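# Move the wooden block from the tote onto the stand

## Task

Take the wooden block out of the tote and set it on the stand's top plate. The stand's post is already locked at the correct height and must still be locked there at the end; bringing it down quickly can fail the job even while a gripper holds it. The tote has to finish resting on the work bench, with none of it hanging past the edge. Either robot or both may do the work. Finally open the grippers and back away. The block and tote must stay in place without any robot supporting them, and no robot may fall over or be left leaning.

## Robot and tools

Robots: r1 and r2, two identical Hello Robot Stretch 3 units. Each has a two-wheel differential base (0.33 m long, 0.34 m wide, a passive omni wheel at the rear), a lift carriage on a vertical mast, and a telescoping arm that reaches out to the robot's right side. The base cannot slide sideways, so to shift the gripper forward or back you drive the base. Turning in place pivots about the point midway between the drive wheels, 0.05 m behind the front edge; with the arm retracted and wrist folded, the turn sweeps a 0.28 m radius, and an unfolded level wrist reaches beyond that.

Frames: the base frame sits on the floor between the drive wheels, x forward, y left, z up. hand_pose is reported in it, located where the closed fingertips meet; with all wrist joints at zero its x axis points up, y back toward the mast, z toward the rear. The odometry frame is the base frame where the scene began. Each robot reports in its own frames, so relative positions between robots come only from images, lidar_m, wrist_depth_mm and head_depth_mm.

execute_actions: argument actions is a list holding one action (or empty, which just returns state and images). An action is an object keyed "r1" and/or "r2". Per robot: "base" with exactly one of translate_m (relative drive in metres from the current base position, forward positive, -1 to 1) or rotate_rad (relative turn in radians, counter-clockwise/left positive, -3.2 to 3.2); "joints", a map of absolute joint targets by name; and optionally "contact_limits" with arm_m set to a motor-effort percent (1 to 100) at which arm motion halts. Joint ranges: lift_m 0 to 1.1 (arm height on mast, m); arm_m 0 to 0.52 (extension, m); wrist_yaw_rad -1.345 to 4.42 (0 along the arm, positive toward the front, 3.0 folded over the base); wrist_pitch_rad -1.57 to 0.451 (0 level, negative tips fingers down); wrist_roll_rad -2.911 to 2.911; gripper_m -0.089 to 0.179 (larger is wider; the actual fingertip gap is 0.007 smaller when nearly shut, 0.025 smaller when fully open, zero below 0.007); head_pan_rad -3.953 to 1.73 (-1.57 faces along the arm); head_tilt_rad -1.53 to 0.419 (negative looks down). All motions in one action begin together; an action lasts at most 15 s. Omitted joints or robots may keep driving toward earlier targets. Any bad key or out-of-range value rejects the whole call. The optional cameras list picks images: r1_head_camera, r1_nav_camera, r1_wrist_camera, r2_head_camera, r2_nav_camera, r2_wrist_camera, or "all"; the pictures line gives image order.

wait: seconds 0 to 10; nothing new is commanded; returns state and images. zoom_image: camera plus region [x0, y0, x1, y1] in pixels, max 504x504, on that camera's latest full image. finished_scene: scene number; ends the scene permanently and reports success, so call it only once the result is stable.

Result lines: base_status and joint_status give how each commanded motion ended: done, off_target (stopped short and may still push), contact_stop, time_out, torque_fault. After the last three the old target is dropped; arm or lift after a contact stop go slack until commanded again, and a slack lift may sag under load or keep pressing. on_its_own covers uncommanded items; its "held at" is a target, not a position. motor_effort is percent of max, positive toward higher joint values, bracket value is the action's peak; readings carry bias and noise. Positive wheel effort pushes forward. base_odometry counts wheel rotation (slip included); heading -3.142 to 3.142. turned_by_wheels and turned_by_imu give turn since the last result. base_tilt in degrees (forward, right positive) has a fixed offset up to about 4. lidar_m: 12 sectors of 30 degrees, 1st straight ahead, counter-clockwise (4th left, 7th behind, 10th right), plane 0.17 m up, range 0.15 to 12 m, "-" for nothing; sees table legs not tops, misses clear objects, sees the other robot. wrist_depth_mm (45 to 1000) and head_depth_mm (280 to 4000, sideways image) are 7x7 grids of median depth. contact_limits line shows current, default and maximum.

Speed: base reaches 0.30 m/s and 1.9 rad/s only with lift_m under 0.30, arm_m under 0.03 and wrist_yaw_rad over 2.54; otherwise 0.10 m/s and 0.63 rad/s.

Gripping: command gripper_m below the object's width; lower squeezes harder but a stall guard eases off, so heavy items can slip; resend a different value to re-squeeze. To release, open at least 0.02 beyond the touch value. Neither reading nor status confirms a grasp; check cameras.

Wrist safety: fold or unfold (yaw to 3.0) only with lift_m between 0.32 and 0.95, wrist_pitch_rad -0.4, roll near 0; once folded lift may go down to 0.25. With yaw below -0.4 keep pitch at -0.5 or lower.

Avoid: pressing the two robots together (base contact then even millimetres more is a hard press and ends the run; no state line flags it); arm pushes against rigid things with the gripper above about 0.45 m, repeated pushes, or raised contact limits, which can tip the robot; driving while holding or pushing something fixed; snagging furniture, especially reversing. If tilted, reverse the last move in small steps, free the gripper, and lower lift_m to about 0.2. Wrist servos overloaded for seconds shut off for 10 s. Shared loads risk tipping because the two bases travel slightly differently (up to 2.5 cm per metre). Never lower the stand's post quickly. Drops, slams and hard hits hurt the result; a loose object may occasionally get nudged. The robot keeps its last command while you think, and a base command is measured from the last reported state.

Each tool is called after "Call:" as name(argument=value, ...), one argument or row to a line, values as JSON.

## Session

Call:
execute_actions(
  actions=[
    {"r1":{"joints":{"head_tilt_rad":-0.5}},"r2":{"joints":{"head_tilt_rad":-0.5}}},
  ],
  cameras=["r1_nav_camera","r2_nav_camera"],
)

Scene clock: 0.87 s.
r1.base_odometry: x=+0.000 y=+0.000 heading=+0.000 (m, m, rad; r1's odometry frame)
r1.turned_by_wheels: +0.000 (rad since the last result)
r1.turned_by_imu: +0.000 (rad since the last result)
r1.base_tilt: forward=+0.8 right=-0.4 (deg)
r1.lidar_m: 3.92 1.13 1.85 5.23 2.18 1.12 0.92 0.91 1.01 1.58 3.63 2.00
r1.head_depth_mm: - - - 2803 2139 1682 1380 / - - - 2932 2124 1681 1377 / 3854 - - 2958 2141 1677 1380 / 3687 - - 2938 2142 1672 1382 / 3529 3833 - 2944 2135 1675 1376 / 3392 3652 3948 2931 2118 1680 1377 / 3276 3525 3750 2899 2134 1667 1369
r1.base_status: not commanded
r1.joint_positions: lift_m=+0.481 arm_m=+0.000 wrist_yaw_rad=+2.898 wrist_pitch_rad=-0.431 wrist_roll_rad=-0.004 gripper_m=+0.037 head_pan_rad=-0.001 head_tilt_rad=-0.493
r1.joint_status: all done
r1.motor_effort: left_wheel=-1(1) right_wheel=+0(0) lift_m=+18(18) arm_m=+0(0) wrist_yaw_rad=+0(0) wrist_pitch_rad=+5(5) wrist_roll_rad=+0(0) gripper_m=-1(0) head_pan_rad=+0(0) head_tilt_rad=-4(36) (%)
r1.hand_pose: x=+0.0325 y=+0.0712 z=+0.4905 quat_wxyz=(+0.234, +0.702, +0.067, +0.669) (m; r1's base frame)
r1.wrist_depth_mm: - - - - - - - / - - - - - - - / - - - - - - - / - - - - - - - / 909 - 941 927 899 875 903 / 753 - - 742 771 768 753 / 645 656 621 653 626 640 642
r2.base_odometry: x=+0.000 y=+0.000 heading=+0.000 (m, m, rad; r2's odometry frame)
r2.turned_by_wheels: +0.000 (rad since the last result)
r2.turned_by_imu: +0.000 (rad since the last result)
r2.base_tilt: forward=+0.6 right=-0.3 (deg)
r2.lidar_m: 1.76 5.56 1.06 0.70 0.64 0.65 0.81 1.68 3.20 4.01 4.07 1.47
r2.head_depth_mm: - - 1760 2591 1908 1600 1329 / - - 2017 2622 1970 1581 1326 / - - 3337 2461 1952 1574 1309 / - - 3475 2487 1957 1568 1320 / - - 3636 2563 1927 1565 1312 / - - 3682 2521 1925 1556 1293 / - - 3628 2537 1901 1536 1291
r2.base_status: not commanded
r2.joint_positions: lift_m=+0.504 arm_m=+0.001 wrist_yaw_rad=+2.790 wrist_pitch_rad=-0.507 wrist_roll_rad=+0.016 gripper_m=+0.037 head_pan_rad=-0.002 head_tilt_rad=-0.493
r2.joint_status: all done
r2.motor_effort: left_wheel=+1(1) right_wheel=-1(1) lift_m=+21(21) arm_m=+0(0) wrist_yaw_rad=+1(1) wrist_pitch_rad=+5(5) wrist_roll_rad=+1(0) gripper_m=+0(1) head_pan_rad=+0(0) head_tilt_rad=-3(27) (%)
r2.hand_pose: x=+0.0519 y=+0.0534 z=+0.4972 quat_wxyz=(+0.295, +0.710, +0.053, +0.637) (m; r2's base frame)
r2.wrist_depth_mm: 585 689 883 - - - - / - 727 942 - - - - / - 780 993 - - - - / - 834 955 955 959 959 947 / 649 860 849 824 829 817 808 / 693 - - 718 - 709 705 / 646 630 635 631 635 635 615
pictures: r1_nav_camera (sideways: a quarter turn counterclockwise sets it upright), r2_nav_camera (sideways: a quarter turn counterclockwise sets it upright)
Images, in order (width x height): r1_nav_camera 672x504, r2_nav_camera 672x504.

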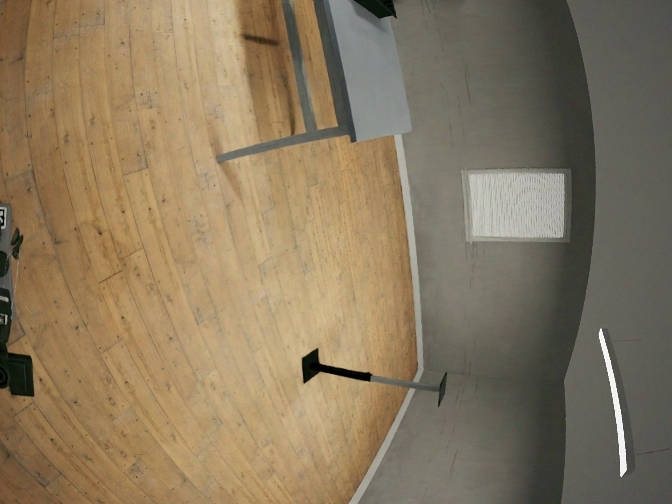

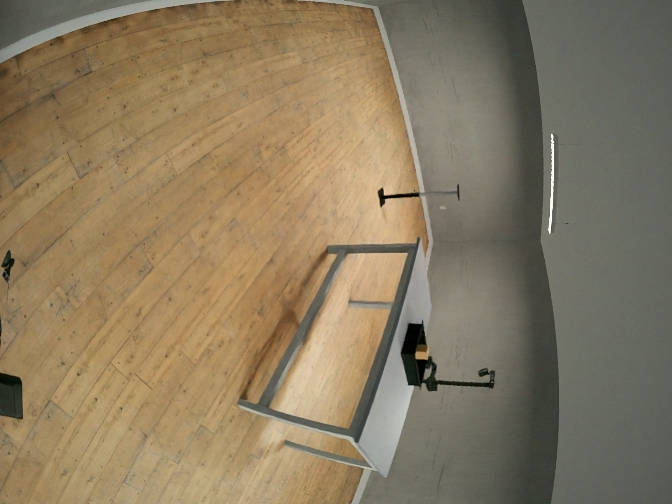

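Call:
execute_actions(
  actions=[
    {"r1":{"joints":{"head_pan_rad":1.0,"head_tilt_rad":-0.6}}},
  ],
  cameras=["r1_nav_camera"],
)

Scene clock: 12.73 s.
r1.base_odometry: x=+0.000 y=+0.000 heading=+0.000 (m, m, rad; r1's odometry frame)
r1.turned_by_wheels: +0.000 (rad since the last result)
r1.turned_by_imu: -0.001 (rad since the last result)
r1.base_tilt: forward=+0.8 right=-0.6 (deg)
r1.lidar_m: 3.91 1.13 1.86 5.22 2.17 1.13 0.92 0.91 1.01 1.58 3.63 2.00
r1.head_depth_mm: 3432 3685 1432 2061 1900 1537 1295 / 3653 3849 1433 2271 1887 1543 1297 / 3761 - 1422 2319 1906 1537 1291 / - - 1481 2388 1892 1540 1293 / - - 1608 2443 1883 1531 1291 / - - 1731 2435 1879 1538 1293 / - - 1845 2249 1875 1524 1285
r1.base_status: not commanded
r1.joint_positions: lift_m=+0.481 arm_m=+0.000 wrist_yaw_rad=+2.898 wrist_pitch_rad=-0.431 wrist_roll_rad=-0.004 gripper_m=+0.037 head_pan_rad=+0.993 head_tilt_rad=-0.592
r1.joint_status: all done
r1.motor_effort: left_wheel=-1(0) right_wheel=+0(0) lift_m=+18(18) arm_m=+0(0) wrist_yaw_rad=+0(0) wrist_pitch_rad=+5(5) wrist_roll_rad=+0(1) gripper_m=-2(1) head_pan_rad=+2(27) head_tilt_rad=-5(17) (%)
r1.hand_pose: x=+0.0325 y=+0.0712 z=+0.4905 quat_wxyz=(+0.234, +0.702, +0.067, +0.669) (m; r1's base frame)
r1.wrist_depth_mm: - - - - - - - / - - - - - - - / - - - - - - - / - - - - - - - / 907 - 937 926 879 891 921 / 757 - - 747 796 767 730 / 662 636 629 647 647 643 647
r2.base_odometry: x=+0.000 y=+0.000 heading=+0.000 (m, m, rad; r2's odometry frame)
r2.turned_by_wheels: +0.000 (rad since the last result)
r2.turned_by_imu: +0.000 (rad since the last result)
r2.base_tilt: forward=+0.7 right=-0.3 (deg)
r2.lidar_m: 1.76 5.49 1.06 0.70 0.64 0.65 0.81 1.68 3.19 4.02 4.08 1.47
r2.head_depth_mm: - - 1750 2593 1907 1589 1333 / - - 2047 2578 1959 1585 1322 / - - 3273 2461 1958 1580 1325 / - - 3542 2445 1950 1569 1316 / - - 3690 2549 1947 1553 1310 / - - 3611 2530 1913 1542 1307 / - - 3712 2515 1916 1566 1304
r2.base_status: not commanded
r2.joint_positions: lift_m=+0.504 arm_m=+0.001 wrist_yaw_rad=+2.790 wrist_pitch_rad=-0.507 wrist_roll_rad=+0.016 gripper_m=+0.037 head_pan_rad=-0.002 head_tilt_rad=-0.493
r2.joint_status: not commanded
r2.motor_effort: left_wheel=+1(1) right_wheel=+0(1) lift_m=+21(20) arm_m=+0(0) wrist_yaw_rad=+0(1) wrist_pitch_rad=+5(5) wrist_roll_rad=+1(0) gripper_m=+0(1) head_pan_rad=+0(0) head_tilt_rad=-2(3) (%)
r2.hand_pose: x=+0.0519 y=+0.0534 z=+0.4972 quat_wxyz=(+0.295, +0.710, +0.053, +0.637) (m; r2's base frame)
r2.wrist_depth_mm: 583 692 877 - - - - / - 719 947 - - - - / - 770 - - - - - / - 839 955 984 975 958 965 / 651 850 848 836 836 818 815 / 689 - - 717 - 719 708 / 650 638 636 639 639 621 620
pictures: r1_nav_camera (sideways: a quarter turn counterclockwise sets it upright)
Images, in order (width x height): r1_nav_camera 672x504.

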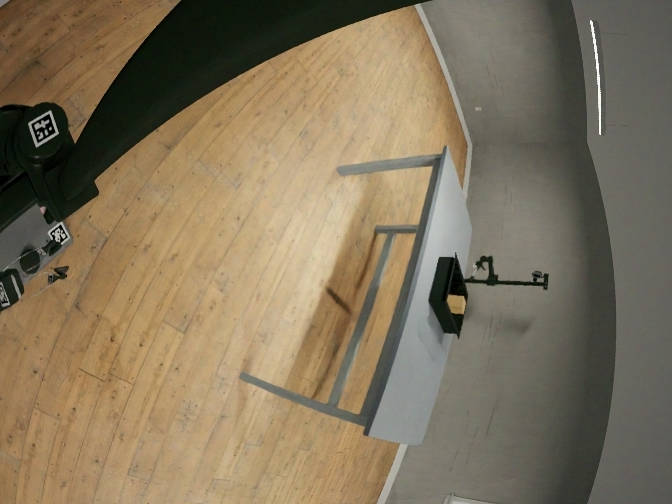

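Call:
execute_actions(
  actions=[
    {"r1":{"base":{"rotate_rad":1.2},"joints":{"lift_m":0.9}}},
  ],
  cameras=[],
)

Call:
execute_actions(
  actions=[
    {"r1":{"base":{"translate_m":1.0},"joints":{"head_pan_rad":-1.2,"head_tilt_rad":-0.9}}},
  ],
  cameras=["r1_nav_camera"],
)

Scene clock: 27.90 s.
r1.base_odometry: x=+0.000 y=+0.000 heading=+1.200 (m, m, rad; r1's odometry frame)
r1.turned_by_wheels: +1.200 (rad since the last result)
r1.turned_by_imu: +1.211 (rad since the last result)
r1.base_tilt: forward=+0.8 right=-0.5 (deg)
r1.lidar_m: 1.85 5.18 1.69 1.03 0.91 0.91 1.09 2.01 3.63 2.00 1.13 1.13
r1.head_depth_mm: - - 3525 2479 1904 1537 1298 / - - 3557 2439 1896 1542 1297 / - - 3484 2455 1899 1535 1285 / 3935 - 3494 2428 1891 1530 1299 / 2727 2918 3050 2447 1881 1539 1290 / 2048 2148 2267 2248 1885 1535 1291 / 1651 1746 1833 1933 1824 1530 1289
r1.base_status: done
r1.joint_positions: lift_m=+0.900 arm_m=+0.000 wrist_yaw_rad=+2.898 wrist_pitch_rad=-0.431 wrist_roll_rad=-0.004 gripper_m=+0.037 head_pan_rad=+0.993 head_tilt_rad=-0.592
r1.joint_status: all done
r1.motor_effort: left_wheel=-3(8) right_wheel=+2(6) lift_m=+23(23) arm_m=+0(1) wrist_yaw_rad=-1(0) wrist_pitch_rad=+5(5) wrist_roll_rad=+0(0) gripper_m=-1(0) head_pan_rad=+3(2) head_tilt_rad=-5(5) (%)
r1.hand_pose: x=+0.0325 y=+0.0712 z=+0.9094 quat_wxyz=(+0.234, +0.702, +0.067, +0.669) (m; r1's base frame)
r1.wrist_depth_mm: - 878 - - - - - / - 948 - - - - - / - - - - - - - / 812 - - - - - - / 827 - - - - - - / 878 - - - - - - / 927 - - - - - -
r2.base_odometry: x=+0.000 y=+0.000 heading=+0.000 (m, m, rad; r2's odometry frame)
r2.turned_by_wheels: +0.000 (rad since the last result)
r2.turned_by_imu: -0.001 (rad since the last result)
r2.base_tilt: forward=+0.7 right=-0.3 (deg)
r2.lidar_m: 1.76 5.51 1.06 0.70 0.64 0.65 0.81 1.69 3.20 3.99 4.07 1.47
r2.head_depth_mm: - - 1759 2615 1902 1603 1336 / - - 2028 2621 1970 1580 1320 / - - 3313 2456 1962 1575 1329 / - - 3605 2481 1947 1563 1311 / - - 3742 2548 1931 1564 1309 / - - 3693 2530 1930 1556 1306 / - - 3674 2476 1913 1546 1298
r2.base_status: not commanded
r2.joint_positions: lift_m=+0.504 arm_m=+0.001 wrist_yaw_rad=+2.790 wrist_pitch_rad=-0.507 wrist_roll_rad=+0.016 gripper_m=+0.037 head_pan_rad=-0.002 head_tilt_rad=-0.493
r2.joint_status: not commanded
r2.motor_effort: left_wheel=+1(1) right_wheel=-1(0) lift_m=+20(21) arm_m=+0(0) wrist_yaw_rad=+1(0) wrist_pitch_rad=+5(4) wrist_roll_rad=+0(0) gripper_m=+1(0) head_pan_rad=-1(0) head_tilt_rad=-2(2) (%)
r2.hand_pose: x=+0.0519 y=+0.0534 z=+0.4972 quat_wxyz=(+0.295, +0.710, +0.053, +0.637) (m; r2's base frame)
r2.wrist_depth_mm: 588 692 876 - - - - / - 721 939 - - - - / - 777 - - - - - / - 849 947 955 952 949 963 / 649 863 836 818 845 828 796 / 692 - - 718 - 713 699 / 653 637 638 635 628 621 624
pictures: none
No camera images: the call's "cameras" was empty. Leave "cameras" out to get every camera's image.

Scene clock: 39.13 s.
r1.base_odometry: x=+0.363 y=+0.932 heading=+1.200 (m, m, rad; r1's odometry frame)
r1.turned_by_wheels: +0.000 (rad since the last result)
r1.turned_by_imu: +0.001 (rad since the last result)
r1.base_tilt: forward=+0.8 right=-0.5 (deg)
r1.lidar_m: 0.86 4.44 2.91 1.78 1.58 1.59 1.90 3.51 2.29 0.81 1.11 1.11
r1.head_depth_mm: 3382 1031 831 1647 1265 - 1137 / 3354 1026 829 1609 - - - / 3208 1026 824 742 - 1250 - / 3115 1016 821 723 1503 1271 1154 / 3024 1010 817 687 1465 1290 1145 / 2928 1005 772 684 1434 1285 1144 / 2868 928 781 682 1397 1279 1139
r1.base_status: done
r1.joint_positions: lift_m=+0.900 arm_m=+0.000 wrist_yaw_rad=+2.898 wrist_pitch_rad=-0.431 wrist_roll_rad=-0.004 gripper_m=+0.037 head_pan_rad=-1.193 head_tilt_rad=-0.889
r1.joint_status: all done
r1.motor_effort: left_wheel=-3(4) right_wheel=+2(5) lift_m=+23(23) arm_m=+0(0) wrist_yaw_rad=+0(0) wrist_pitch_rad=+5(5) wrist_roll_rad=+0(0) gripper_m=-1(0) head_pan_rad=-1(26) head_tilt_rad=-7(31) (%)
r1.hand_pose: x=+0.0325 y=+0.0712 z=+0.9094 quat_wxyz=(+0.234, +0.702, +0.067, +0.669) (m; r1's base frame)
r1.wrist_depth_mm: - - - - - - - / - - - - - - - / - - - - - - - / - - - - - - - / - - - - - - - / - - - - - - - / - - - - - - -
r2.base_odometry: x=+0.000 y=+0.000 heading=+0.000 (m, m, rad; r2's odometry frame)
r2.turned_by_wheels: +0.000 (rad since the last result)
r2.turned_by_imu: -0.001 (rad since the last result)
r2.base_tilt: forward=+0.6 right=-0.3 (deg)
r2.lidar_m: 1.76 5.54 1.06 0.70 0.64 0.65 0.81 1.68 3.19 4.02 4.06 1.47
r2.head_depth_mm: - - 1749 2629 1912 1590 1334 / - - 2027 2583 1971 1582 1327 / - - 3331 2467 1969 1575 1315 / - - 3562 2477 1956 1578 1312 / - - 3728 2531 1941 1568 1314 / - - 3602 2518 1923 1557 1308 / - - 3615 2512 1923 1546 1311
r2.base_status: not commanded
r2.joint_positions: lift_m=+0.504 arm_m=+0.001 wrist_yaw_rad=+2.790 wrist_pitch_rad=-0.507 wrist_roll_rad=+0.016 gripper_m=+0.037 head_pan_rad=-0.002 head_tilt_rad=-0.493
r2.joint_status: not commanded
r2.motor_effort: left_wheel=+0(1) right_wheel=+0(1) lift_m=+20(20) arm_m=+0(0) wrist_yaw_rad=+0(1) wrist_pitch_rad=+5(5) wrist_roll_rad=+0(1) gripper_m=+0(0) head_pan_rad=+1(0) head_tilt_rad=-2(2) (%)
r2.hand_pose: x=+0.0519 y=+0.0534 z=+0.4972 quat_wxyz=(+0.295, +0.710, +0.053, +0.637) (m; r2's base frame)
r2.wrist_depth_mm: 591 688 872 - - - - / - 714 963 - - - - / - 766 - - - - - / - 849 940 985 976 960 930 / 655 858 836 835 835 823 804 / 704 - - 716 - 705 702 / 653 637 638 627 620 621 622
pictures: r1_nav_camera (sideways: a quarter turn counterclockwise sets it upright)
Images, in order (width x height): r1_nav_camera 672x504.

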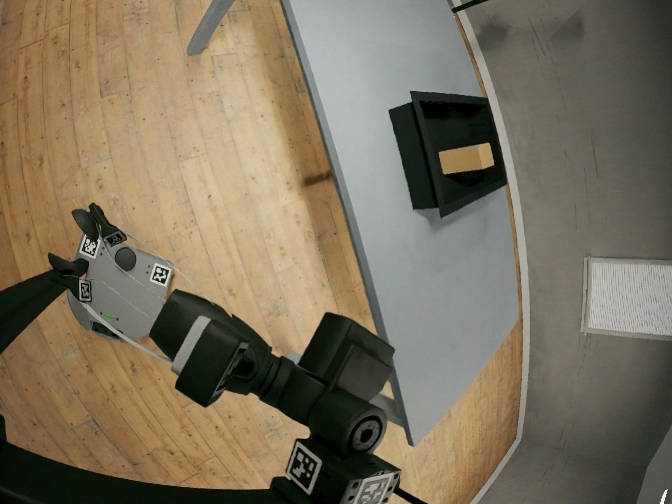

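Call:
execute_actions(
  actions=[
    {"r1":{"base":{"rotate_rad":0.5},"joints":{"head_pan_rad":-1.57}}},
  ],
  cameras=["r1_nav_camera"],
)

Scene clock: 45.70 s.
r1.base_odometry: x=+0.363 y=+0.932 heading=+1.700 (m, m, rad; r1's odometry frame)
r1.turned_by_wheels: +0.500 (rad since the last result)
r1.turned_by_imu: +0.504 (rad since the last result)
r1.base_tilt: forward=+0.8 right=-0.5 (deg)
r1.lidar_m: 4.43 3.04 1.81 1.58 1.58 1.86 3.36 2.27 0.81 1.11 1.11 0.85
r1.head_depth_mm: 3259 1035 833 731 - 1252 1154 / 3161 1029 827 719 - 1250 1155 / 3063 1021 826 723 - - 1169 / 3041 1020 820 706 - - - / 2942 1013 776 687 - 1243 1167 / 2875 928 742 685 1463 1262 1140 / 2870 919 806 684 1399 1279 1141
r1.base_status: done
r1.joint_positions: lift_m=+0.900 arm_m=+0.000 wrist_yaw_rad=+2.898 wrist_pitch_rad=-0.431 wrist_roll_rad=-0.004 gripper_m=+0.037 head_pan_rad=-1.563 head_tilt_rad=-0.889
r1.joint_status: all done
r1.motor_effort: left_wheel=-3(8) right_wheel=+2(6) lift_m=+23(23) arm_m=+0(0) wrist_yaw_rad=+0(0) wrist_pitch_rad=+5(5) wrist_roll_rad=+0(0) gripper_m=-1(1) head_pan_rad=-2(17) head_tilt_rad=-7(7) (%)
r1.hand_pose: x=+0.0325 y=+0.0712 z=+0.9094 quat_wxyz=(+0.234, +0.702, +0.067, +0.669) (m; r1's base frame)
r1.wrist_depth_mm: - - - - - - - / - - - - - - - / - - - - - - - / - - - - - - - / - - - - - - - / - - - - - - - / - - - - - - -
r2.base_odometry: x=+0.000 y=+0.000 heading=+0.000 (m, m, rad; r2's odometry frame)
r2.turned_by_wheels: +0.000 (rad since the last result)
r2.turned_by_imu: -0.001 (rad since the last result)
r2.base_tilt: forward=+0.7 right=-0.2 (deg)
r2.lidar_m: 1.76 4.95 1.06 0.70 0.64 0.65 0.81 1.69 3.19 4.01 4.08 1.47
r2.head_depth_mm: - - 1754 2610 1908 1592 1324 / - - 2015 2613 1961 1582 1328 / - - 3355 2485 1961 1581 1319 / - - 3532 2430 1951 1566 1319 / - - 3634 2551 1938 1565 1311 / - - 3639 2523 1930 1558 1301 / - - 3630 2518 1906 1551 1296
r2.base_status: not commanded
r2.joint_positions: lift_m=+0.504 arm_m=+0.001 wrist_yaw_rad=+2.790 wrist_pitch_rad=-0.507 wrist_roll_rad=+0.016 gripper_m=+0.037 head_pan_rad=-0.002 head_tilt_rad=-0.493
r2.joint_status: not commanded
r2.motor_effort: left_wheel=+1(1) right_wheel=-1(1) lift_m=+20(21) arm_m=+0(0) wrist_yaw_rad=+1(0) wrist_pitch_rad=+5(5) wrist_roll_rad=+0(0) gripper_m=-1(0) head_pan_rad=+1(1) head_tilt_rad=-3(2) (%)
r2.hand_pose: x=+0.0519 y=+0.0534 z=+0.4972 quat_wxyz=(+0.295, +0.710, +0.053, +0.637) (m; r2's base frame)
r2.wrist_depth_mm: 582 690 872 - - - - / - 722 943 - - - - / - 772 996 - - - - / - 839 943 971 942 978 942 / 645 846 851 822 867 814 808 / 701 - - 709 - 714 703 / 649 638 644 634 629 623 613
pictures: r1_nav_camera (sideways: a quarter turn counterclockwise sets it upright)
Images, in order (width x height): r1_nav_camera 672x504.

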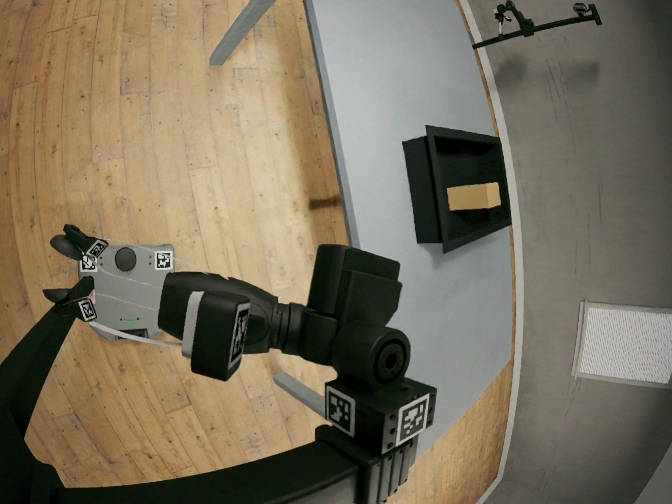

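Call:
execute_actions(
  actions=[
    {"r1":{"base":{"rotate_rad":0.15},"joints":{"wrist_yaw_rad":0.0,"gripper_m":0.12}}},
  ],
  cameras=[],
)

Call:
execute_actions(
  actions=[
    {"r1":{"base":{"translate_m":0.2},"joints":{"lift_m":1.05,"arm_m":0.2,"wrist_pitch_rad":-0.9}}},
  ],
  cameras=["r1_nav_camera","r1_wrist_camera"],
)

Scene clock: 55.47 s.
r1.base_odometry: x=+0.363 y=+0.932 heading=+1.850 (m, m, rad; r1's odometry frame)
r1.turned_by_wheels: +0.150 (rad since the last result)
r1.turned_by_imu: +0.150 (rad since the last result)
r1.base_tilt: forward=+0.8 right=-0.6 (deg)
r1.lidar_m: 4.43 2.43 1.69 1.59 1.61 2.08 4.38 0.81 1.18 1.11 1.13 0.86
r1.head_depth_mm: 3057 1035 833 714 - - 1126 / 2992 1030 830 712 - - 1130 / 2973 1026 826 725 - - 1133 / 2929 952 759 732 - - 1142 / 2904 939 756 703 1437 1286 1144 / 2873 951 750 683 1443 1282 1137 / 2868 924 743 682 1425 1283 1139
r1.base_status: done
r1.joint_positions: lift_m=+0.900 arm_m=+0.000 wrist_yaw_rad=+0.002 wrist_pitch_rad=-0.431 wrist_roll_rad=-0.004 gripper_m=+0.120 head_pan_rad=-1.563 head_tilt_rad=-0.889
r1.joint_status: all done
r1.motor_effort: left_wheel=-3(7) right_wheel=+2(6) lift_m=+23(23) arm_m=+1(0) wrist_yaw_rad=-4(4) wrist_pitch_rad=+6(5) wrist_roll_rad=+1(0) gripper_m=-2(83) head_pan_rad=-2(1) head_tilt_rad=-7(6) (%)
r1.hand_pose: x=-0.0210 y=-0.3676 z=+0.9094 quat_wxyz=(+0.692, +0.153, -0.689, -0.150) (m; r1's base frame)
r1.wrist_depth_mm: - - - - - - - / - - 727 - - - - / 670 563 648 609 656 671 647 / 497 403 409 427 500 493 497 / 402 401 399 401 401 398 395 / 334 341 331 330 329 344 330 / 288 280 293 301 - - -
r2.base_odometry: x=+0.000 y=+0.000 heading=+0.000 (m, m, rad; r2's odometry frame)
r2.turned_by_wheels: +0.000 (rad since the last result)
r2.turned_by_imu: -0.001 (rad since the last result)
r2.base_tilt: forward=+0.6 right=-0.2 (deg)
r2.lidar_m: 1.76 5.54 1.06 0.70 0.64 0.65 0.81 1.68 3.20 4.03 4.06 1.47
r2.head_depth_mm: - - 1762 2632 1906 1586 1322 / - - 2027 2582 1971 1574 1318 / - - 3398 2449 1949 1580 1320 / - - 3456 2458 1948 1568 1315 / - - 3762 2537 1943 1570 1315 / - - 3623 2549 1930 1557 1307 / - - 3645 2521 1934 1553 1292
r2.base_status: not commanded
r2.joint_positions: lift_m=+0.504 arm_m=+0.001 wrist_yaw_rad=+2.790 wrist_pitch_rad=-0.507 wrist_roll_rad=+0.016 gripper_m=+0.037 head_pan_rad=-0.002 head_tilt_rad=-0.493
r2.joint_status: not commanded
r2.motor_effort: left_wheel=+1(1) right_wheel=+0(0) lift_m=+20(21) arm_m=+0(1) wrist_yaw_rad=+1(0) wrist_pitch_rad=+5(5) wrist_roll_rad=+1(1) gripper_m=-1(0) head_pan_rad=+1(1) head_tilt_rad=-2(2) (%)
r2.hand_pose: x=+0.0519 y=+0.0534 z=+0.4972 quat_wxyz=(+0.295, +0.710, +0.053, +0.637) (m; r2's base frame)
r2.wrist_depth_mm: 589 685 888 - - - - / - 715 945 - - - - / - 775 - - - - - / - 836 949 974 964 937 934 / 658 853 848 839 845 807 810 / 697 - - 717 - 705 702 / 649 645 644 633 629 630 627
pictures: none
No camera images: the call's "cameras" was empty. Leave "cameras" out to get every camera's image.

Scene clock: 58.40 s.
r1.base_odometry: x=+0.308 y=+1.124 heading=+1.849 (m, m, rad; r1's odometry frame)
r1.turned_by_wheels: +0.000 (rad since the last result)
r1.turned_by_imu: +0.000 (rad since the last result)
r1.base_tilt: forward=+0.9 right=-0.6 (deg)
r1.lidar_m: 4.21 2.49 1.71 1.60 1.63 2.10 4.57 0.97 1.17 1.09 1.11 0.68
r1.head_depth_mm: - 1032 790 698 1484 1294 1153 / - 922 765 694 1467 1291 1154 / - 809 751 690 1464 1294 1151 / - - 741 690 1439 1291 1145 / 2898 976 794 688 1436 1287 1140 / 2901 1003 816 684 1408 1281 1141 / 2865 1000 809 684 1406 1279 1140
r1.base_status: done
r1.joint_positions: lift_m=+1.050 arm_m=+0.200 wrist_yaw_rad=+0.001 wrist_pitch_rad=-0.905 wrist_roll_rad=-0.004 gripper_m=+0.120 head_pan_rad=-1.563 head_tilt_rad=-0.889
r1.joint_status: all done
r1.motor_effort: left_wheel=-3(6) right_wheel=+2(6) lift_m=+23(24) arm_m=+5(6) wrist_yaw_rad=-1(3) wrist_pitch_rad=+2(5) wrist_roll_rad=+0(0) gripper_m=+0(0) head_pan_rad=-3(3) head_tilt_rad=-6(7) (%)
r1.hand_pose: x=-0.0215 y=-0.4839 z=+0.9720 quat_wxyz=(+0.637, +0.310, -0.634, -0.309) (m; r1's base frame)
r1.wrist_depth_mm: 590 587 581 564 416 605 620 / 515 529 521 510 429 519 541 / 468 463 464 465 461 420 487 / 412 422 424 420 366 370 437 / 379 387 385 378 388 393 400 / 351 358 360 357 359 366 362 / 329 319 330 328 334 328 340
r2.base_odometry: x=+0.000 y=+0.000 heading=+0.000 (m, m, rad; r2's odometry frame)
r2.turned_by_wheels: +0.000 (rad since the last result)
r2.turned_by_imu: +0.000 (rad since the last result)
r2.base_tilt: forward=+0.6 right=-0.1 (deg)
r2.lidar_m: 1.76 5.53 1.06 0.70 0.64 0.65 0.81 1.69 3.20 4.00 4.08 1.46
r2.head_depth_mm: - - 1758 2643 1883 1588 1328 / - - 2021 2611 1973 1583 1316 / - - 3297 2485 1959 1577 1323 / - - 3582 2476 1948 1567 1319 / - - 3659 2538 1943 1566 1309 / - - 3634 2516 1922 1558 1304 / - - 3602 2500 1920 1545 1304
r2.base_status: not commanded
r2.joint_positions: lift_m=+0.504 arm_m=+0.001 wrist_yaw_rad=+2.790 wrist_pitch_rad=-0.507 wrist_roll_rad=+0.016 gripper_m=+0.037 head_pan_rad=-0.002 head_tilt_rad=-0.493
r2.joint_status: not commanded
r2.motor_effort: left_wheel=+1(1) right_wheel=-1(1) lift_m=+21(20) arm_m=+0(0) wrist_yaw_rad=+0(0) wrist_pitch_rad=+5(5) wrist_roll_rad=+0(0) gripper_m=+1(1) head_pan_rad=+0(1) head_tilt_rad=-2(2) (%)
r2.hand_pose: x=+0.0519 y=+0.0534 z=+0.4972 quat_wxyz=(+0.295, +0.710, +0.053, +0.637) (m; r2's base frame)
r2.wrist_depth_mm: 587 682 881 - - - - / - 715 964 - - - - / - 786 - - - - - / - 855 965 966 975 944 937 / 654 848 850 835 832 814 794 / 700 - - 721 - 712 711 / 649 647 634 633 631 627 624
pictures: r1_nav_camera (sideways: a quarter turn counterclockwise sets it upright), r1_wrist_camera
Images, in order (width x height): r1_nav_camera 672x504, r1_wrist_camera 644x364.

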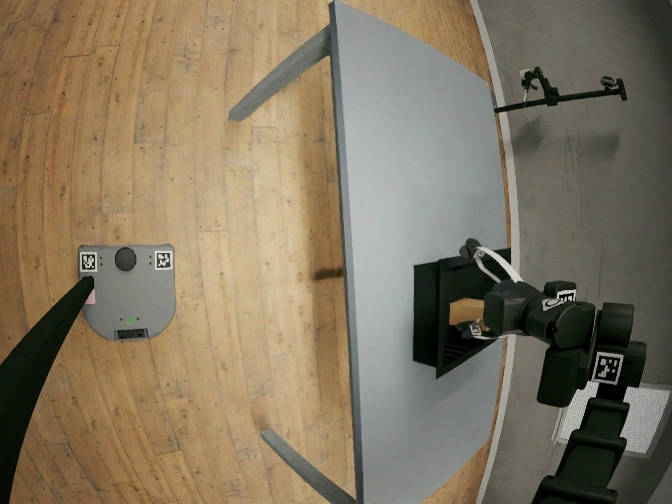

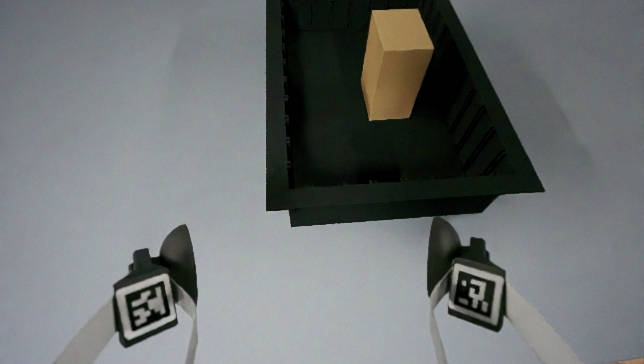

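Call:
execute_actions(
  actions=[
    {"r1":{"base":{"rotate_rad":0.5}}},
  ],
  cameras=[],
)

Call:
execute_actions(
  actions=[
    {"r1":{"base":{"translate_m":-0.25}}},
  ],
  cameras=[],
)

Call:
execute_actions(
  actions=[
    {"r1":{"base":{"rotate_rad":-0.5}}},
  ],
  cameras=[],
)

Call:
execute_actions(
  actions=[
    {"r1":{"base":{"translate_m":0.115}}},
  ],
  cameras=["r1_nav_camera","r1_wrist_camera"],
)

Scene clock: 73.20 s.
r1.base_odometry: x=+0.308 y=+1.124 heading=+2.349 (m, m, rad; r1's odometry frame)
r1.turned_by_wheels: +0.500 (rad since the last result)
r1.turned_by_imu: +0.503 (rad since the last result)
r1.base_tilt: forward=+0.8 right=-0.5 (deg)
r1.lidar_m: 2.56 1.72 1.60 1.62 2.05 4.47 0.97 1.18 1.09 1.11 0.68 4.22
r1.head_depth_mm: - 1035 831 697 639 1302 1156 / - 1026 827 694 1422 1291 1157 / - 1062 802 691 1444 1297 1152 / - - 822 690 1471 1288 1148 / 3161 1008 797 718 1462 1288 1145 / 3278 1005 815 734 1460 1276 1143 / 3277 2484 810 938 1226 1276 1142
r1.base_status: done
r1.joint_positions: lift_m=+1.050 arm_m=+0.200 wrist_yaw_rad=+0.001 wrist_pitch_rad=-0.905 wrist_roll_rad=-0.004 gripper_m=+0.120 head_pan_rad=-1.563 head_tilt_rad=-0.889
r1.joint_status: not commanded
r1.motor_effort: left_wheel=-3(8) right_wheel=+2(7) lift_m=+23(23) arm_m=+6(6) wrist_yaw_rad=-1(1) wrist_pitch_rad=+2(2) wrist_roll_rad=+1(0) gripper_m=-1(1) head_pan_rad=-2(1) head_tilt_rad=-6(7) (%)
r1.hand_pose: x=-0.0215 y=-0.4839 z=+0.9720 quat_wxyz=(+0.637, +0.310, -0.634, -0.309) (m; r1's base frame)
r1.wrist_depth_mm: - - 596 606 609 610 579 / - 531 538 532 530 544 503 / - 461 467 470 483 479 455 / 424 422 423 433 431 431 410 / 389 386 390 391 395 395 355 / - 364 357 362 354 367 334 / - - 343 333 337 334 340
r2.base_odometry: x=+0.000 y=+0.000 heading=+0.000 (m, m, rad; r2's odometry frame)
r2.turned_by_wheels: +0.000 (rad since the last result)
r2.turned_by_imu: +0.000 (rad since the last result)
r2.base_tilt: forward=+0.5 right=-0.4 (deg)
r2.lidar_m: 1.76 5.54 1.06 0.70 0.64 0.65 0.81 1.68 3.20 4.03 4.07 1.47
r2.head_depth_mm: - - 1762 2617 1896 1591 1335 / - - 2017 2586 1964 1583 1330 / - - 3352 2491 1947 1577 1320 / - - 3477 2468 1942 1577 1317 / - - 3705 2572 1938 1565 1308 / - - 3635 2514 1932 1545 1303 / - - 3594 2520 1923 1553 1297
r2.base_status: not commanded
r2.joint_positions: lift_m=+0.504 arm_m=+0.001 wrist_yaw_rad=+2.790 wrist_pitch_rad=-0.507 wrist_roll_rad=+0.016 gripper_m=+0.037 head_pan_rad=-0.002 head_tilt_rad=-0.493
r2.joint_status: not commanded
r2.motor_effort: left_wheel=+1(1) right_wheel=-1(0) lift_m=+20(20) arm_m=+0(0) wrist_yaw_rad=+0(0) wrist_pitch_rad=+5(5) wrist_roll_rad=+0(1) gripper_m=+0(0) head_pan_rad=+0(1) head_tilt_rad=-2(2) (%)
r2.hand_pose: x=+0.0519 y=+0.0534 z=+0.4972 quat_wxyz=(+0.295, +0.710, +0.053, +0.637) (m; r2's base frame)
r2.wrist_depth_mm: 586 688 877 - - - - / - 724 951 - - - - / - 770 - - - - - / - 856 951 968 971 925 928 / 652 846 860 826 847 816 797 / 701 - - 706 - 710 705 / 663 639 649 634 633 632 624
pictures: none
No camera images: the call's "cameras" was empty. Leave "cameras" out to get every camera's image.

Scene clock: 76.63 s.
r1.base_odometry: x=+0.483 y=+0.946 heading=+2.349 (m, m, rad; r1's odometry frame)
r1.turned_by_wheels: +0.000 (rad since the last result)
r1.turned_by_imu: -0.001 (rad since the last result)
r1.base_tilt: forward=+0.8 right=-0.5 (deg)
r1.lidar_m: 2.73 1.83 1.70 1.72 2.18 4.34 0.72 1.07 0.99 1.00 0.83 4.47
r1.head_depth_mm: - 907 741 649 599 1236 1158 / - 915 823 649 598 1273 1153 / - 1058 778 661 597 1297 1152 / - - 777 679 618 1291 1146 / 2712 1009 800 686 631 1285 1146 / 3140 1006 814 686 1408 1287 1145 / 3260 998 813 684 1425 1279 1139
r1.base_status: done
r1.joint_positions: lift_m=+1.050 arm_m=+0.200 wrist_yaw_rad=+0.001 wrist_pitch_rad=-0.905 wrist_roll_rad=-0.004 gripper_m=+0.120 head_pan_rad=-1.563 head_tilt_rad=-0.889
r1.joint_status: not commanded
r1.motor_effort: left_wheel=-3(7) right_wheel=+2(3) lift_m=+23(23) arm_m=+5(5) wrist_yaw_rad=-1(2) wrist_pitch_rad=+2(2) wrist_roll_rad=+0(0) gripper_m=+0(1) head_pan_rad=-2(3) head_tilt_rad=-7(7) (%)
r1.hand_pose: x=-0.0215 y=-0.4839 z=+0.9720 quat_wxyz=(+0.637, +0.310, -0.634, -0.309) (m; r1's base frame)
r1.wrist_depth_mm: 602 579 577 592 588 600 - / 514 514 525 526 508 481 445 / 463 468 464 472 457 333 370 / 427 423 427 415 430 352 350 / 382 387 388 376 387 396 336 / 354 360 358 346 346 366 292 / 330 323 332 335 327 255 264
r2.base_odometry: x=+0.000 y=+0.000 heading=+0.000 (m, m, rad; r2's odometry frame)
r2.turned_by_wheels: +0.000 (rad since the last result)
r2.turned_by_imu: +0.000 (rad since the last result)
r2.base_tilt: forward=+0.7 right=-0.2 (deg)
r2.lidar_m: 1.77 5.54 1.06 0.70 0.64 0.65 0.81 1.68 3.20 4.01 4.08 1.47
r2.head_depth_mm: - - 1745 2612 1911 1595 1330 / - - 2043 2624 1949 1583 1328 / - - 3348 2486 1967 1570 1318 / - - 3489 2467 1940 1564 1315 / - - 3699 2542 1951 1557 1315 / - - 3657 2557 1942 1566 1311 / - - 3631 2514 1913 1550 1303
r2.base_status: not commanded
r2.joint_positions: lift_m=+0.504 arm_m=+0.001 wrist_yaw_rad=+2.790 wrist_pitch_rad=-0.507 wrist_roll_rad=+0.016 gripper_m=+0.037 head_pan_rad=-0.002 head_tilt_rad=-0.493
r2.joint_status: not commanded
r2.motor_effort: left_wheel=+1(1) right_wheel=-1(1) lift_m=+21(20) arm_m=+0(0) wrist_yaw_rad=+1(0) wrist_pitch_rad=+4(4) wrist_roll_rad=+1(0) gripper_m=+0(1) head_pan_rad=+0(1) head_tilt_rad=-2(2) (%)
r2.hand_pose: x=+0.0519 y=+0.0534 z=+0.4972 quat_wxyz=(+0.295, +0.710, +0.053, +0.637) (m; r2's base frame)
r2.wrist_depth_mm: 585 685 892 - - - - / - 717 950 - - - - / - 773 - - - - - / - 850 937 979 944 961 948 / 652 854 844 827 841 808 798 / 697 - - 720 - 708 711 / 652 654 641 642 628 624 628
pictures: none
No camera images: the call's "cameras" was empty. Leave "cameras" out to get every camera's image.

Scene clock: 78.37 s.
r1.base_odometry: x=+0.483 y=+0.946 heading=+1.849 (m, m, rad; r1's odometry frame)
r1.turned_by_wheels: -0.500 (rad since the last result)
r1.turned_by_imu: -0.505 (rad since the last result)
r1.base_tilt: forward=+0.7 right=-0.7 (deg)
r1.lidar_m: 4.46 2.65 1.81 1.70 1.74 2.23 4.35 0.72 1.06 0.99 1.01 0.83
r1.head_depth_mm: - 1034 832 697 624 1297 1154 / - 1028 826 694 623 1302 1153 / - 1057 804 691 608 1299 1153 / - - 759 671 606 1292 1149 / 2831 914 774 655 593 1284 1147 / 2815 892 770 647 592 1284 1139 / 2777 882 787 652 588 1283 1137
r1.base_status: done
r1.joint_positions: lift_m=+1.050 arm_m=+0.200 wrist_yaw_rad=+0.001 wrist_pitch_rad=-0.905 wrist_roll_rad=-0.004 gripper_m=+0.120 head_pan_rad=-1.563 head_tilt_rad=-0.889
r1.joint_status: not commanded
r1.motor_effort: left_wheel=+2(6) right_wheel=-2(6) lift_m=+23(23) arm_m=+6(6) wrist_yaw_rad=-1(2) wrist_pitch_rad=+2(2) wrist_roll_rad=+0(1) gripper_m=-1(1) head_pan_rad=-2(3) head_tilt_rad=-7(6) (%)
r1.hand_pose: x=-0.0215 y=-0.4839 z=+0.9720 quat_wxyz=(+0.637, +0.310, -0.634, -0.309) (m; r1's base frame)
r1.wrist_depth_mm: 575 464 471 579 596 617 610 / 512 480 498 510 525 528 543 / 444 441 333 460 477 485 477 / 338 415 400 416 422 439 437 / 318 382 381 381 392 395 392 / 316 360 355 352 362 370 362 / 252 321 290 327 334 335 335
r2.base_odometry: x=+0.000 y=+0.000 heading=+0.000 (m, m, rad; r2's odometry frame)
r2.turned_by_wheels: +0.000 (rad since the last result)
r2.turned_by_imu: +0.000 (rad since the last result)
r2.base_tilt: forward=+0.7 right=-0.1 (deg)
r2.lidar_m: 1.76 5.54 1.06 0.70 0.64 0.65 0.81 1.68 3.20 4.01 4.07 1.47
r2.head_depth_mm: - - 1759 2605 1906 1603 1328 / - - 2053 2640 1982 1586 1321 / - - 3359 2458 1969 1583 1318 / - - 3495 2469 1958 1570 1315 / - - 3656 2538 1943 1567 1307 / - - 3677 2544 1916 1558 1306 / - - 3661 2505 1915 1542 1303
r2.base_status: not commanded
r2.joint_positions: lift_m=+0.504 arm_m=+0.001 wrist_yaw_rad=+2.790 wrist_pitch_rad=-0.507 wrist_roll_rad=+0.016 gripper_m=+0.037 head_pan_rad=-0.002 head_tilt_rad=-0.493
r2.joint_status: not commanded
r2.motor_effort: left_wheel=+1(0) right_wheel=-1(0) lift_m=+20(20) arm_m=+0(0) wrist_yaw_rad=+0(1) wrist_pitch_rad=+4(5) wrist_roll_rad=+0(0) gripper_m=+0(1) head_pan_rad=+0(0) head_tilt_rad=-2(2) (%)
r2.hand_pose: x=+0.0519 y=+0.0534 z=+0.4972 quat_wxyz=(+0.295, +0.710, +0.053, +0.637) (m; r2's base frame)
r2.wrist_depth_mm: 586 680 882 - - - - / - 724 955 - - - - / - 777 995 - - - - / - 848 968 978 973 951 946 / 662 843 832 829 837 808 805 / 691 - - 714 - 708 701 / 656 642 640 635 628 627 622
pictures: none
No camera images: the call's "cameras" was empty. Leave "cameras" out to get every camera's image.

Scene clock: 80.47 s.
r1.base_odometry: x=+0.451 y=+1.057 heading=+1.849 (m, m, rad; r1's odometry frame)
r1.turned_by_wheels: +0.000 (rad since the last result)
r1.turned_by_imu: +0.000 (rad since the last result)
r1.base_tilt: forward=+0.7 right=-0.6 (deg)
r1.lidar_m: 4.35 2.66 1.82 1.71 1.74 2.26 4.45 0.82 1.05 0.98 1.00 0.72
r1.head_depth_mm: - 1030 830 698 624 1301 1152 / - 1028 829 694 610 1296 1151 / - 1057 777 663 607 1297 1149 / - - 756 653 594 1290 1148 / 2846 913 793 648 592 1287 1145 / 2817 941 769 656 590 1261 1143 / 2752 1001 811 683 589 1261 1136
r1.base_status: done
r1.joint_positions: lift_m=+1.050 arm_m=+0.200 wrist_yaw_rad=+0.001 wrist_pitch_rad=-0.905 wrist_roll_rad=-0.004 gripper_m=+0.120 head_pan_rad=-1.563 head_tilt_rad=-0.889
r1.joint_status: not commanded
r1.motor_effort: left_wheel=+2(7) right_wheel=-2(2) lift_m=+23(23) arm_m=+6(6) wrist_yaw_rad=-1(1) wrist_pitch_rad=+2(2) wrist_roll_rad=+0(0) gripper_m=+0(1) head_pan_rad=-1(1) head_tilt_rad=-7(7) (%)
r1.hand_pose: x=-0.0215 y=-0.4839 z=+0.9720 quat_wxyz=(+0.637, +0.310, -0.634, -0.309) (m; r1's base frame)
r1.wrist_depth_mm: 572 600 472 478 592 607 611 / 526 516 497 502 527 529 534 / 462 457 458 331 462 475 492 / 418 412 417 404 409 435 443 / 389 379 387 384 371 396 400 / 352 357 352 360 355 369 365 / 330 253 257 260 327 333 339
r2.base_odometry: x=+0.000 y=+0.000 heading=+0.000 (m, m, rad; r2's odometry frame)
r2.turned_by_wheels: +0.000 (rad since the last result)
r2.turned_by_imu: +0.000 (rad since the last result)
r2.base_tilt: forward=+0.6 right=-0.4 (deg)
r2.lidar_m: 1.77 5.55 1.06 0.70 0.64 0.65 0.81 1.68 3.20 4.00 4.08 1.46
r2.head_depth_mm: - - 1755 2591 1915 1602 1330 / - - 2014 2595 1957 1589 1329 / - - 3325 2498 1959 1580 1322 / - - 3490 2457 1959 1579 1309 / - - 3728 2517 1932 1566 1308 / - - 3695 2543 1945 1561 1302 / - - 3640 2484 1923 1555 1304
r2.base_status: not commanded
r2.joint_positions: lift_m=+0.504 arm_m=+0.001 wrist_yaw_rad=+2.790 wrist_pitch_rad=-0.507 wrist_roll_rad=+0.016 gripper_m=+0.037 head_pan_rad=-0.002 head_tilt_rad=-0.493
r2.joint_status: not commanded
r2.motor_effort: left_wheel=+1(0) right_wheel=-1(0) lift_m=+21(20) arm_m=+0(0) wrist_yaw_rad=+1(1) wrist_pitch_rad=+4(5) wrist_roll_rad=+0(0) gripper_m=-1(1) head_pan_rad=-1(1) head_tilt_rad=-2(2) (%)
r2.hand_pose: x=+0.0519 y=+0.0534 z=+0.4972 quat_wxyz=(+0.295, +0.710, +0.053, +0.637) (m; r2's base frame)
r2.wrist_depth_mm: 592 678 892 - - - - / - 723 939 - - - - / - 774 999 - - - - / - 841 953 963 972 959 945 / 654 846 848 834 833 821 795 / 696 - - 717 - 712 709 / 649 637 635 640 629 626 626
pictures: r1_nav_camera (sideways: a quarter turn counterclockwise sets it upright), r1_wrist_camera
Images, in order (width x height): r1_nav_camera 672x504, r1_wrist_camera 644x364.

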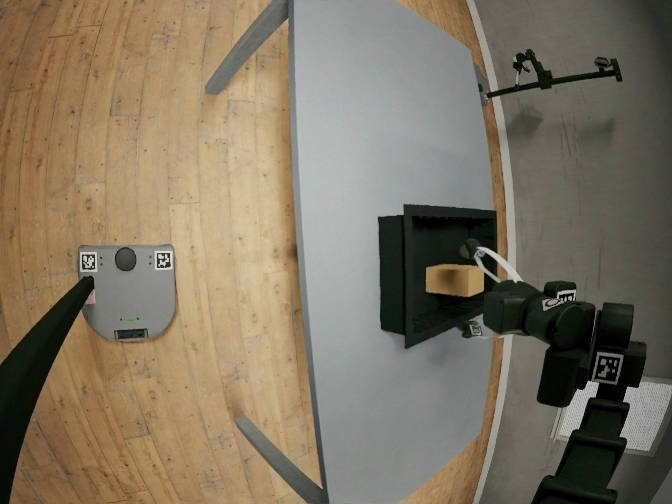

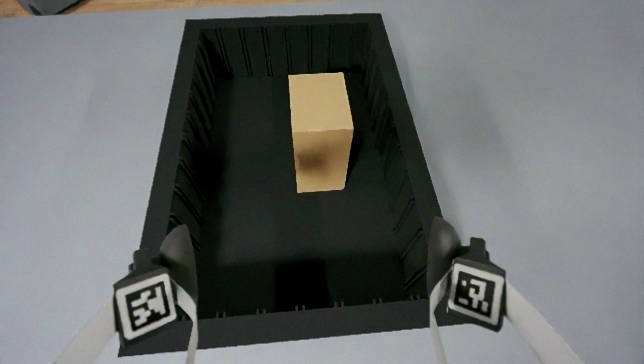

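Call:
execute_actions(
  actions=[
    {"r1":{"joints":{"arm_m":0.39,"gripper_m":0.09}}},
  ],
  cameras=[],
)

Call:
execute_actions(
  actions=[
    {"r1":{"joints":{"lift_m":0.9}}},
  ],
  cameras=["r1_wrist_camera"],
)

Scene clock: 89.17 s.
r1.base_odometry: x=+0.451 y=+1.057 heading=+1.849 (m, m, rad; r1's odometry frame)
r1.turned_by_wheels: +0.000 (rad since the last result)
r1.turned_by_imu: -0.001 (rad since the last result)
r1.base_tilt: forward=+0.8 right=-0.5 (deg)
r1.lidar_m: 4.35 2.66 1.82 1.71 1.74 2.24 4.46 0.82 1.04 0.98 1.00 0.72
r1.head_depth_mm: 2972 1035 831 695 623 1303 1155 / 2924 1024 826 693 610 1297 1154 / 2927 942 777 661 607 1301 1148 / - 882 755 653 592 1286 1149 / 2842 905 815 648 591 1287 1149 / 2795 939 768 654 590 1266 1141 / 2768 1000 811 684 589 1254 1142
r1.base_status: not commanded
r1.joint_positions: lift_m=+1.050 arm_m=+0.390 wrist_yaw_rad=+0.001 wrist_pitch_rad=-0.905 wrist_roll_rad=-0.004 gripper_m=+0.090 head_pan_rad=-1.563 head_tilt_rad=-0.889
r1.joint_status: all done
r1.motor_effort: left_wheel=+2(2) right_wheel=-1(1) lift_m=+23(23) arm_m=+5(6) wrist_yaw_rad=-1(1) wrist_pitch_rad=+2(2) wrist_roll_rad=+0(1) gripper_m=-1(84) head_pan_rad=-2(2) head_tilt_rad=-7(7) (%)
r1.hand_pose: x=-0.0215 y=-0.6738 z=+0.9720 quat_wxyz=(+0.637, +0.310, -0.634, -0.309) (m; r1's base frame)
r1.wrist_depth_mm: - - - - - - - / - - 524 516 533 534 538 / 455 460 365 374 469 476 486 / 418 405 407 419 413 434 435 / 383 347 384 384 386 394 393 / 352 281 359 238 353 359 368 / 328 294 329 222 312 338 339
r2.base_odometry: x=+0.000 y=+0.000 heading=+0.000 (m, m, rad; r2's odometry frame)
r2.turned_by_wheels: +0.000 (rad since the last result)
r2.turned_by_imu: -0.001 (rad since the last result)
r2.base_tilt: forward=+0.6 right=-0.2 (deg)
r2.lidar_m: 1.77 5.52 1.06 0.70 0.64 0.65 0.81 1.69 3.20 4.01 4.07 1.47
r2.head_depth_mm: - - 1761 2650 1907 1595 1334 / - - 2014 2593 1972 1600 1325 / - - 3360 2495 1965 1584 1321 / - - 3478 2461 1953 1577 1311 / - - 3718 2523 1940 1562 1316 / - - 3694 2564 1927 1559 1305 / - - 3614 2522 1910 1553 1306
r2.base_status: not commanded
r2.joint_positions: lift_m=+0.504 arm_m=+0.001 wrist_yaw_rad=+2.790 wrist_pitch_rad=-0.507 wrist_roll_rad=+0.016 gripper_m=+0.037 head_pan_rad=-0.002 head_tilt_rad=-0.493
r2.joint_status: not commanded
r2.motor_effort: left_wheel=+1(1) right_wheel=-1(1) lift_m=+21(21) arm_m=+0(0) wrist_yaw_rad=+0(0) wrist_pitch_rad=+5(4) wrist_roll_rad=+0(0) gripper_m=+0(0) head_pan_rad=+0(0) head_tilt_rad=-2(2) (%)
r2.hand_pose: x=+0.0519 y=+0.0534 z=+0.4972 quat_wxyz=(+0.295, +0.710, +0.053, +0.637) (m; r2's base frame)
r2.wrist_depth_mm: 587 688 861 - - - - / - 721 935 - - - - / - 776 - - - - - / - 859 964 984 976 944 940 / 657 843 842 834 838 829 811 / 692 - - 714 - 704 713 / 655 632 637 635 638 627 627
pictures: none
No camera images: the call's "cameras" was empty. Leave "cameras" out to get every camera's image.

Scene clock: 91.40 s.
r1.base_odometry: x=+0.451 y=+1.057 heading=+1.849 (m, m, rad; r1's odometry frame)
r1.turned_by_wheels: +0.000 (rad since the last result)
r1.turned_by_imu: +0.000 (rad since the last result)
r1.base_tilt: forward=+0.8 right=-0.5 (deg)
r1.lidar_m: 4.35 2.66 1.82 1.71 1.74 2.25 4.45 0.82 1.04 0.98 1.00 0.72
r1.head_depth_mm: 2977 2746 - - 618 1295 1153 / 2820 - 808 695 610 1298 1150 / 2784 894 746 661 608 1296 1150 / 2768 - 761 658 595 1289 1152 / 2839 911 811 649 593 1283 1144 / 2833 911 743 654 590 1263 1145 / 2756 1000 811 682 588 1258 1143
r1.base_status: not commanded
r1.joint_positions: lift_m=+0.900 arm_m=+0.390 wrist_yaw_rad=-0.001 wrist_pitch_rad=-0.904 wrist_roll_rad=-0.005 gripper_m=+0.090 head_pan_rad=-1.563 head_tilt_rad=-0.889
r1.joint_status: all done
r1.motor_effort: left_wheel=+1(2) right_wheel=-1(4) lift_m=+12(21) arm_m=+6(6) wrist_yaw_rad=+1(7) wrist_pitch_rad=+2(2) wrist_roll_rad=+1(1) gripper_m=-5(4) head_pan_rad=-2(2) head_tilt_rad=-7(8) (%)
r1.hand_pose: x=-0.0217 y=-0.6741 z=+0.8228 quat_wxyz=(+0.638, +0.309, -0.634, -0.309) (m; r1's base frame)
r1.wrist_depth_mm: 215 241 250 256 237 360 363 / 198 269 293 297 242 313 321 / 200 267 265 124 207 176 287 / 198 246 116 112 210 157 257 / 195 225 102 102 106 146 236 / 195 207 93 94 94 138 213 / 187 189 191 156 194 162 121
r2.base_odometry: x=+0.000 y=+0.000 heading=+0.000 (m, m, rad; r2's odometry frame)
r2.turned_by_wheels: +0.000 (rad since the last result)
r2.turned_by_imu: +0.000 (rad since the last result)
r2.base_tilt: forward=+0.7 right=-0.3 (deg)
r2.lidar_m: 1.76 5.52 1.06 0.69 0.64 0.65 0.81 1.69 3.19 4.00 4.08 1.47
r2.head_depth_mm: - - 1749 2594 1912 1590 1330 / - - 2018 2604 1961 1590 1332 / - - 3354 2470 1948 1561 1324 / - - 3538 2455 1945 1572 1318 / - - 3668 2558 1960 1567 1308 / - - 3700 2520 1943 1559 1306 / - - 3655 2516 1903 1542 1299
r2.base_status: not commanded
r2.joint_positions: lift_m=+0.504 arm_m=+0.001 wrist_yaw_rad=+2.790 wrist_pitch_rad=-0.507 wrist_roll_rad=+0.016 gripper_m=+0.037 head_pan_rad=-0.002 head_tilt_rad=-0.493
r2.joint_status: not commanded
r2.motor_effort: left_wheel=+1(1) right_wheel=-1(0) lift_m=+20(21) arm_m=+0(0) wrist_yaw_rad=+0(0) wrist_pitch_rad=+5(5) wrist_roll_rad=+0(1) gripper_m=+0(0) head_pan_rad=-1(1) head_tilt_rad=-3(2) (%)
r2.hand_pose: x=+0.0519 y=+0.0534 z=+0.4972 quat_wxyz=(+0.295, +0.710, +0.053, +0.637) (m; r2's base frame)
r2.wrist_depth_mm: 592 681 885 - - - - / - 724 956 - - - - / - 766 - - - - - / - 839 955 989 966 971 943 / 652 862 849 826 844 808 796 / 698 - - 722 - 705 706 / 654 639 639 635 636 635 623
pictures: r1_wrist_camera
Images, in order (width x height): r1_wrist_camera 644x364.

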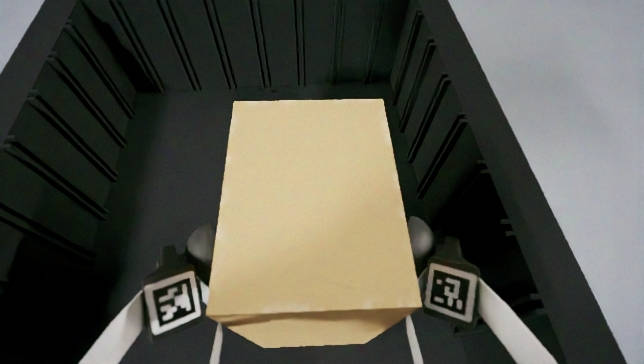

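Call:
execute_actions(
  actions=[
    {"r1":{"joints":{"lift_m":0.885,"gripper_m":0.0}}},
  ],
  cameras=[],
)

Call:
execute_actions(
  actions=[
    {"r1":{"joints":{"lift_m":1.1}}},
  ],
  cameras=[],
)

Call:
execute_actions(
  actions=[
    {"r1":{"base":{"translate_m":-1.0},"joints":{"arm_m":0.0,"head_pan_rad":-2.4,"head_tilt_rad":-0.6}}},
  ],
  cameras=["r1_nav_camera","r1_wrist_camera"],
)

Scene clock: 104.10 s.
r1.base_odometry: x=+0.451 y=+1.057 heading=+1.849 (m, m, rad; r1's odometry frame)
r1.turned_by_wheels: +0.000 (rad since the last result)
r1.turned_by_imu: -0.001 (rad since the last result)
r1.base_tilt: forward=+0.8 right=-0.6 (deg)
r1.lidar_m: 4.33 2.66 1.83 1.71 1.74 2.25 4.46 0.82 1.05 0.98 1.00 0.72
r1.head_depth_mm: 2995 1068 - - 611 1294 1154 / 2884 - 807 687 609 1292 1155 / 2794 - 753 662 608 1299 1155 / 2760 - 768 659 594 1291 1147 / 2836 911 805 657 593 1287 1146 / 2812 911 751 655 590 1258 1140 / 2742 1001 813 682 589 1256 1140
r1.base_status: not commanded
r1.joint_positions: lift_m=+0.886 arm_m=+0.390 wrist_yaw_rad=-0.001 wrist_pitch_rad=-0.885 wrist_roll_rad=-0.005 gripper_m=+0.002 head_pan_rad=-1.563 head_tilt_rad=-0.889
r1.joint_status: lift_m contact_stop (moved -0.014 of -0.015); the others done
r1.on_its_own: lift_m is slack since a contact_stop, until your next command for it
r1.motor_effort: left_wheel=+1(1) right_wheel=-2(1) lift_m=+17(17) arm_m=+5(5) wrist_yaw_rad=+0(1) wrist_pitch_rad=-6(7) wrist_roll_rad=+1(1) gripper_m=-40(100) head_pan_rad=-2(1) head_tilt_rad=-6(7) (%)
r1.hand_pose: x=-0.0217 y=-0.6783 z=+0.8111 quat_wxyz=(+0.641, +0.303, -0.637, -0.303) (m; r1's base frame)
r1.wrist_depth_mm: 207 245 253 259 234 357 360 / 204 275 280 125 219 297 313 / 200 257 115 111 198 162 276 / 197 238 101 99 192 148 248 / 196 217 90 91 93 146 222 / 191 199 84 86 86 139 120 / 181 182 180 160 186 162 110
r2.base_odometry: x=+0.000 y=+0.000 heading=+0.000 (m, m, rad; r2's odometry frame)
r2.turned_by_wheels: +0.000 (rad since the last result)
r2.turned_by_imu: +0.000 (rad since the last result)
r2.base_tilt: forward=+0.6 right=-0.3 (deg)
r2.lidar_m: 1.76 5.51 1.06 0.70 0.64 0.65 0.81 1.68 3.18 3.99 4.07 1.47
r2.head_depth_mm: - - 1748 2646 1898 1586 1332 / - - 2027 2603 1955 1584 1325 / - - 3386 2459 1951 1574 1318 / - - 3456 2472 1951 1562 1313 / - - 3651 2539 1935 1566 1311 / - - 3654 2529 1918 1559 1305 / - - 3601 2489 1918 1552 1297
r2.base_status: not commanded
r2.joint_positions: lift_m=+0.504 arm_m=+0.001 wrist_yaw_rad=+2.790 wrist_pitch_rad=-0.507 wrist_roll_rad=+0.016 gripper_m=+0.037 head_pan_rad=-0.002 head_tilt_rad=-0.493
r2.joint_status: not commanded
r2.motor_effort: left_wheel=+1(1) right_wheel=+0(1) lift_m=+21(20) arm_m=+0(0) wrist_yaw_rad=+1(1) wrist_pitch_rad=+5(4) wrist_roll_rad=+0(0) gripper_m=+0(0) head_pan_rad=+1(1) head_tilt_rad=-2(2) (%)
r2.hand_pose: x=+0.0519 y=+0.0534 z=+0.4972 quat_wxyz=(+0.295, +0.710, +0.053, +0.637) (m; r2's base frame)
r2.wrist_depth_mm: 581 690 889 - - - - / - 720 949 - - - - / - 781 - - - - - / - 853 967 981 969 931 951 / 657 842 855 824 839 804 796 / 708 - - 718 - 709 703 / 647 636 635 637 632 626 625
pictures: none
No camera images: the call's "cameras" was empty. Leave "cameras" out to get every camera's image.

not run: a stop came earlier in this reply.

not run: a stop came earlier in this reply.

Call:
execute_actions(
  actions=[
    {"r1":{"joints":{"lift_m":1.1}}},
  ],
  cameras=["r1_wrist_camera"],
)

Scene clock: 109.43 s.
r1.base_odometry: x=+0.451 y=+1.057 heading=+1.849 (m, m, rad; r1's odometry frame)
r1.turned_by_wheels: +0.000 (rad since the last result)
r1.turned_by_imu: -0.001 (rad since the last result)
r1.base_tilt: forward=+0.8 right=-0.5 (deg)
r1.lidar_m: 4.35 2.66 1.82 1.71 1.74 2.25 4.46 0.82 1.04 0.98 1.00 0.72
r1.head_depth_mm: 2973 1033 832 696 624 1298 1158 / 2928 1025 826 694 608 1299 1154 / 2890 989 753 661 608 1295 1150 / 577 893 818 659 594 1287 1151 / 2769 902 812 656 593 1287 1149 / 2774 911 747 654 591 1264 1144 / 2778 999 812 683 589 1262 1138
r1.base_status: not commanded
r1.joint_positions: lift_m=+1.100 arm_m=+0.390 wrist_yaw_rad=-0.001 wrist_pitch_rad=-0.918 wrist_roll_rad=-0.006 gripper_m=+0.026 head_pan_rad=-1.563 head_tilt_rad=-0.889
r1.joint_status: all done
r1.on_its_own: gripper_m is held at +0.025, not at your +0.000, by its stall guard, which is not easing now
r1.motor_effort: left_wheel=+1(4) right_wheel=-1(4) lift_m=+24(26) arm_m=+4(6) wrist_yaw_rad=+2(7) wrist_pitch_rad=+7(9) wrist_roll_rad=+2(2) gripper_m=-20(33) head_pan_rad=-3(3) head_tilt_rad=-7(7) (%)
r1.hand_pose: x=-0.0218 y=-0.6710 z=+1.0201 quat_wxyz=(+0.636, +0.314, -0.632, -0.313) (m; r1's base frame)
r1.wrist_depth_mm: - - - - - - - / - - - - 593 582 588 / 523 513 140 130 519 546 542 / 464 456 110 104 116 480 488 / 423 418 97 101 121 440 442 / 395 386 106 118 129 406 413 / 371 362 353 142 326 382 382
r2.base_odometry: x=+0.000 y=+0.000 heading=+0.000 (m, m, rad; r2's odometry frame)
r2.turned_by_wheels: +0.000 (rad since the last result)
r2.turned_by_imu: -0.001 (rad since the last result)
r2.base_tilt: forward=+0.5 right=-0.3 (deg)
r2.lidar_m: 1.77 5.53 1.06 0.70 0.64 0.65 0.81 1.68 3.19 4.00 4.06 1.47
r2.head_depth_mm: - - 1746 2611 1908 1599 1330 / - - 2029 2601 1974 1578 1331 / - - 3349 2450 1963 1581 1319 / - - 3492 2433 1947 1574 1314 / - - 3739 2525 1943 1553 1316 / - - 3725 2531 1922 1562 1308 / - - 3609 2511 1921 1551 1296
r2.base_status: not commanded
r2.joint_positions: lift_m=+0.504 arm_m=+0.001 wrist_yaw_rad=+2.790 wrist_pitch_rad=-0.507 wrist_roll_rad=+0.016 gripper_m=+0.037 head_pan_rad=-0.002 head_tilt_rad=-0.493
r2.joint_status: not commanded
r2.motor_effort: left_wheel=+1(1) right_wheel=-1(1) lift_m=+21(21) arm_m=+0(0) wrist_yaw_rad=+0(0) wrist_pitch_rad=+5(5) wrist_roll_rad=+0(0) gripper_m=-2(1) head_pan_rad=+1(0) head_tilt_rad=-2(2) (%)
r2.hand_pose: x=+0.0519 y=+0.0534 z=+0.4972 quat_wxyz=(+0.295, +0.710, +0.053, +0.637) (m; r2's base frame)
r2.wrist_depth_mm: 589 687 882 - - - - / - 727 951 - - - - / - 783 - - - - - / - 854 945 968 956 941 938 / 653 837 845 818 845 803 789 / 695 - - 716 - 708 707 / 647 636 641 640 631 623 629
pictures: r1_wrist_camera
Images, in order (width x height): r1_wrist_camera 644x364.

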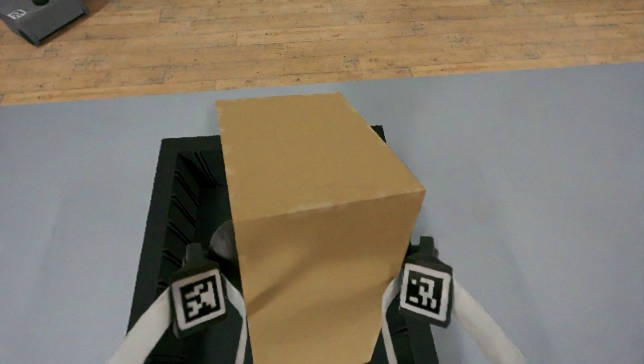

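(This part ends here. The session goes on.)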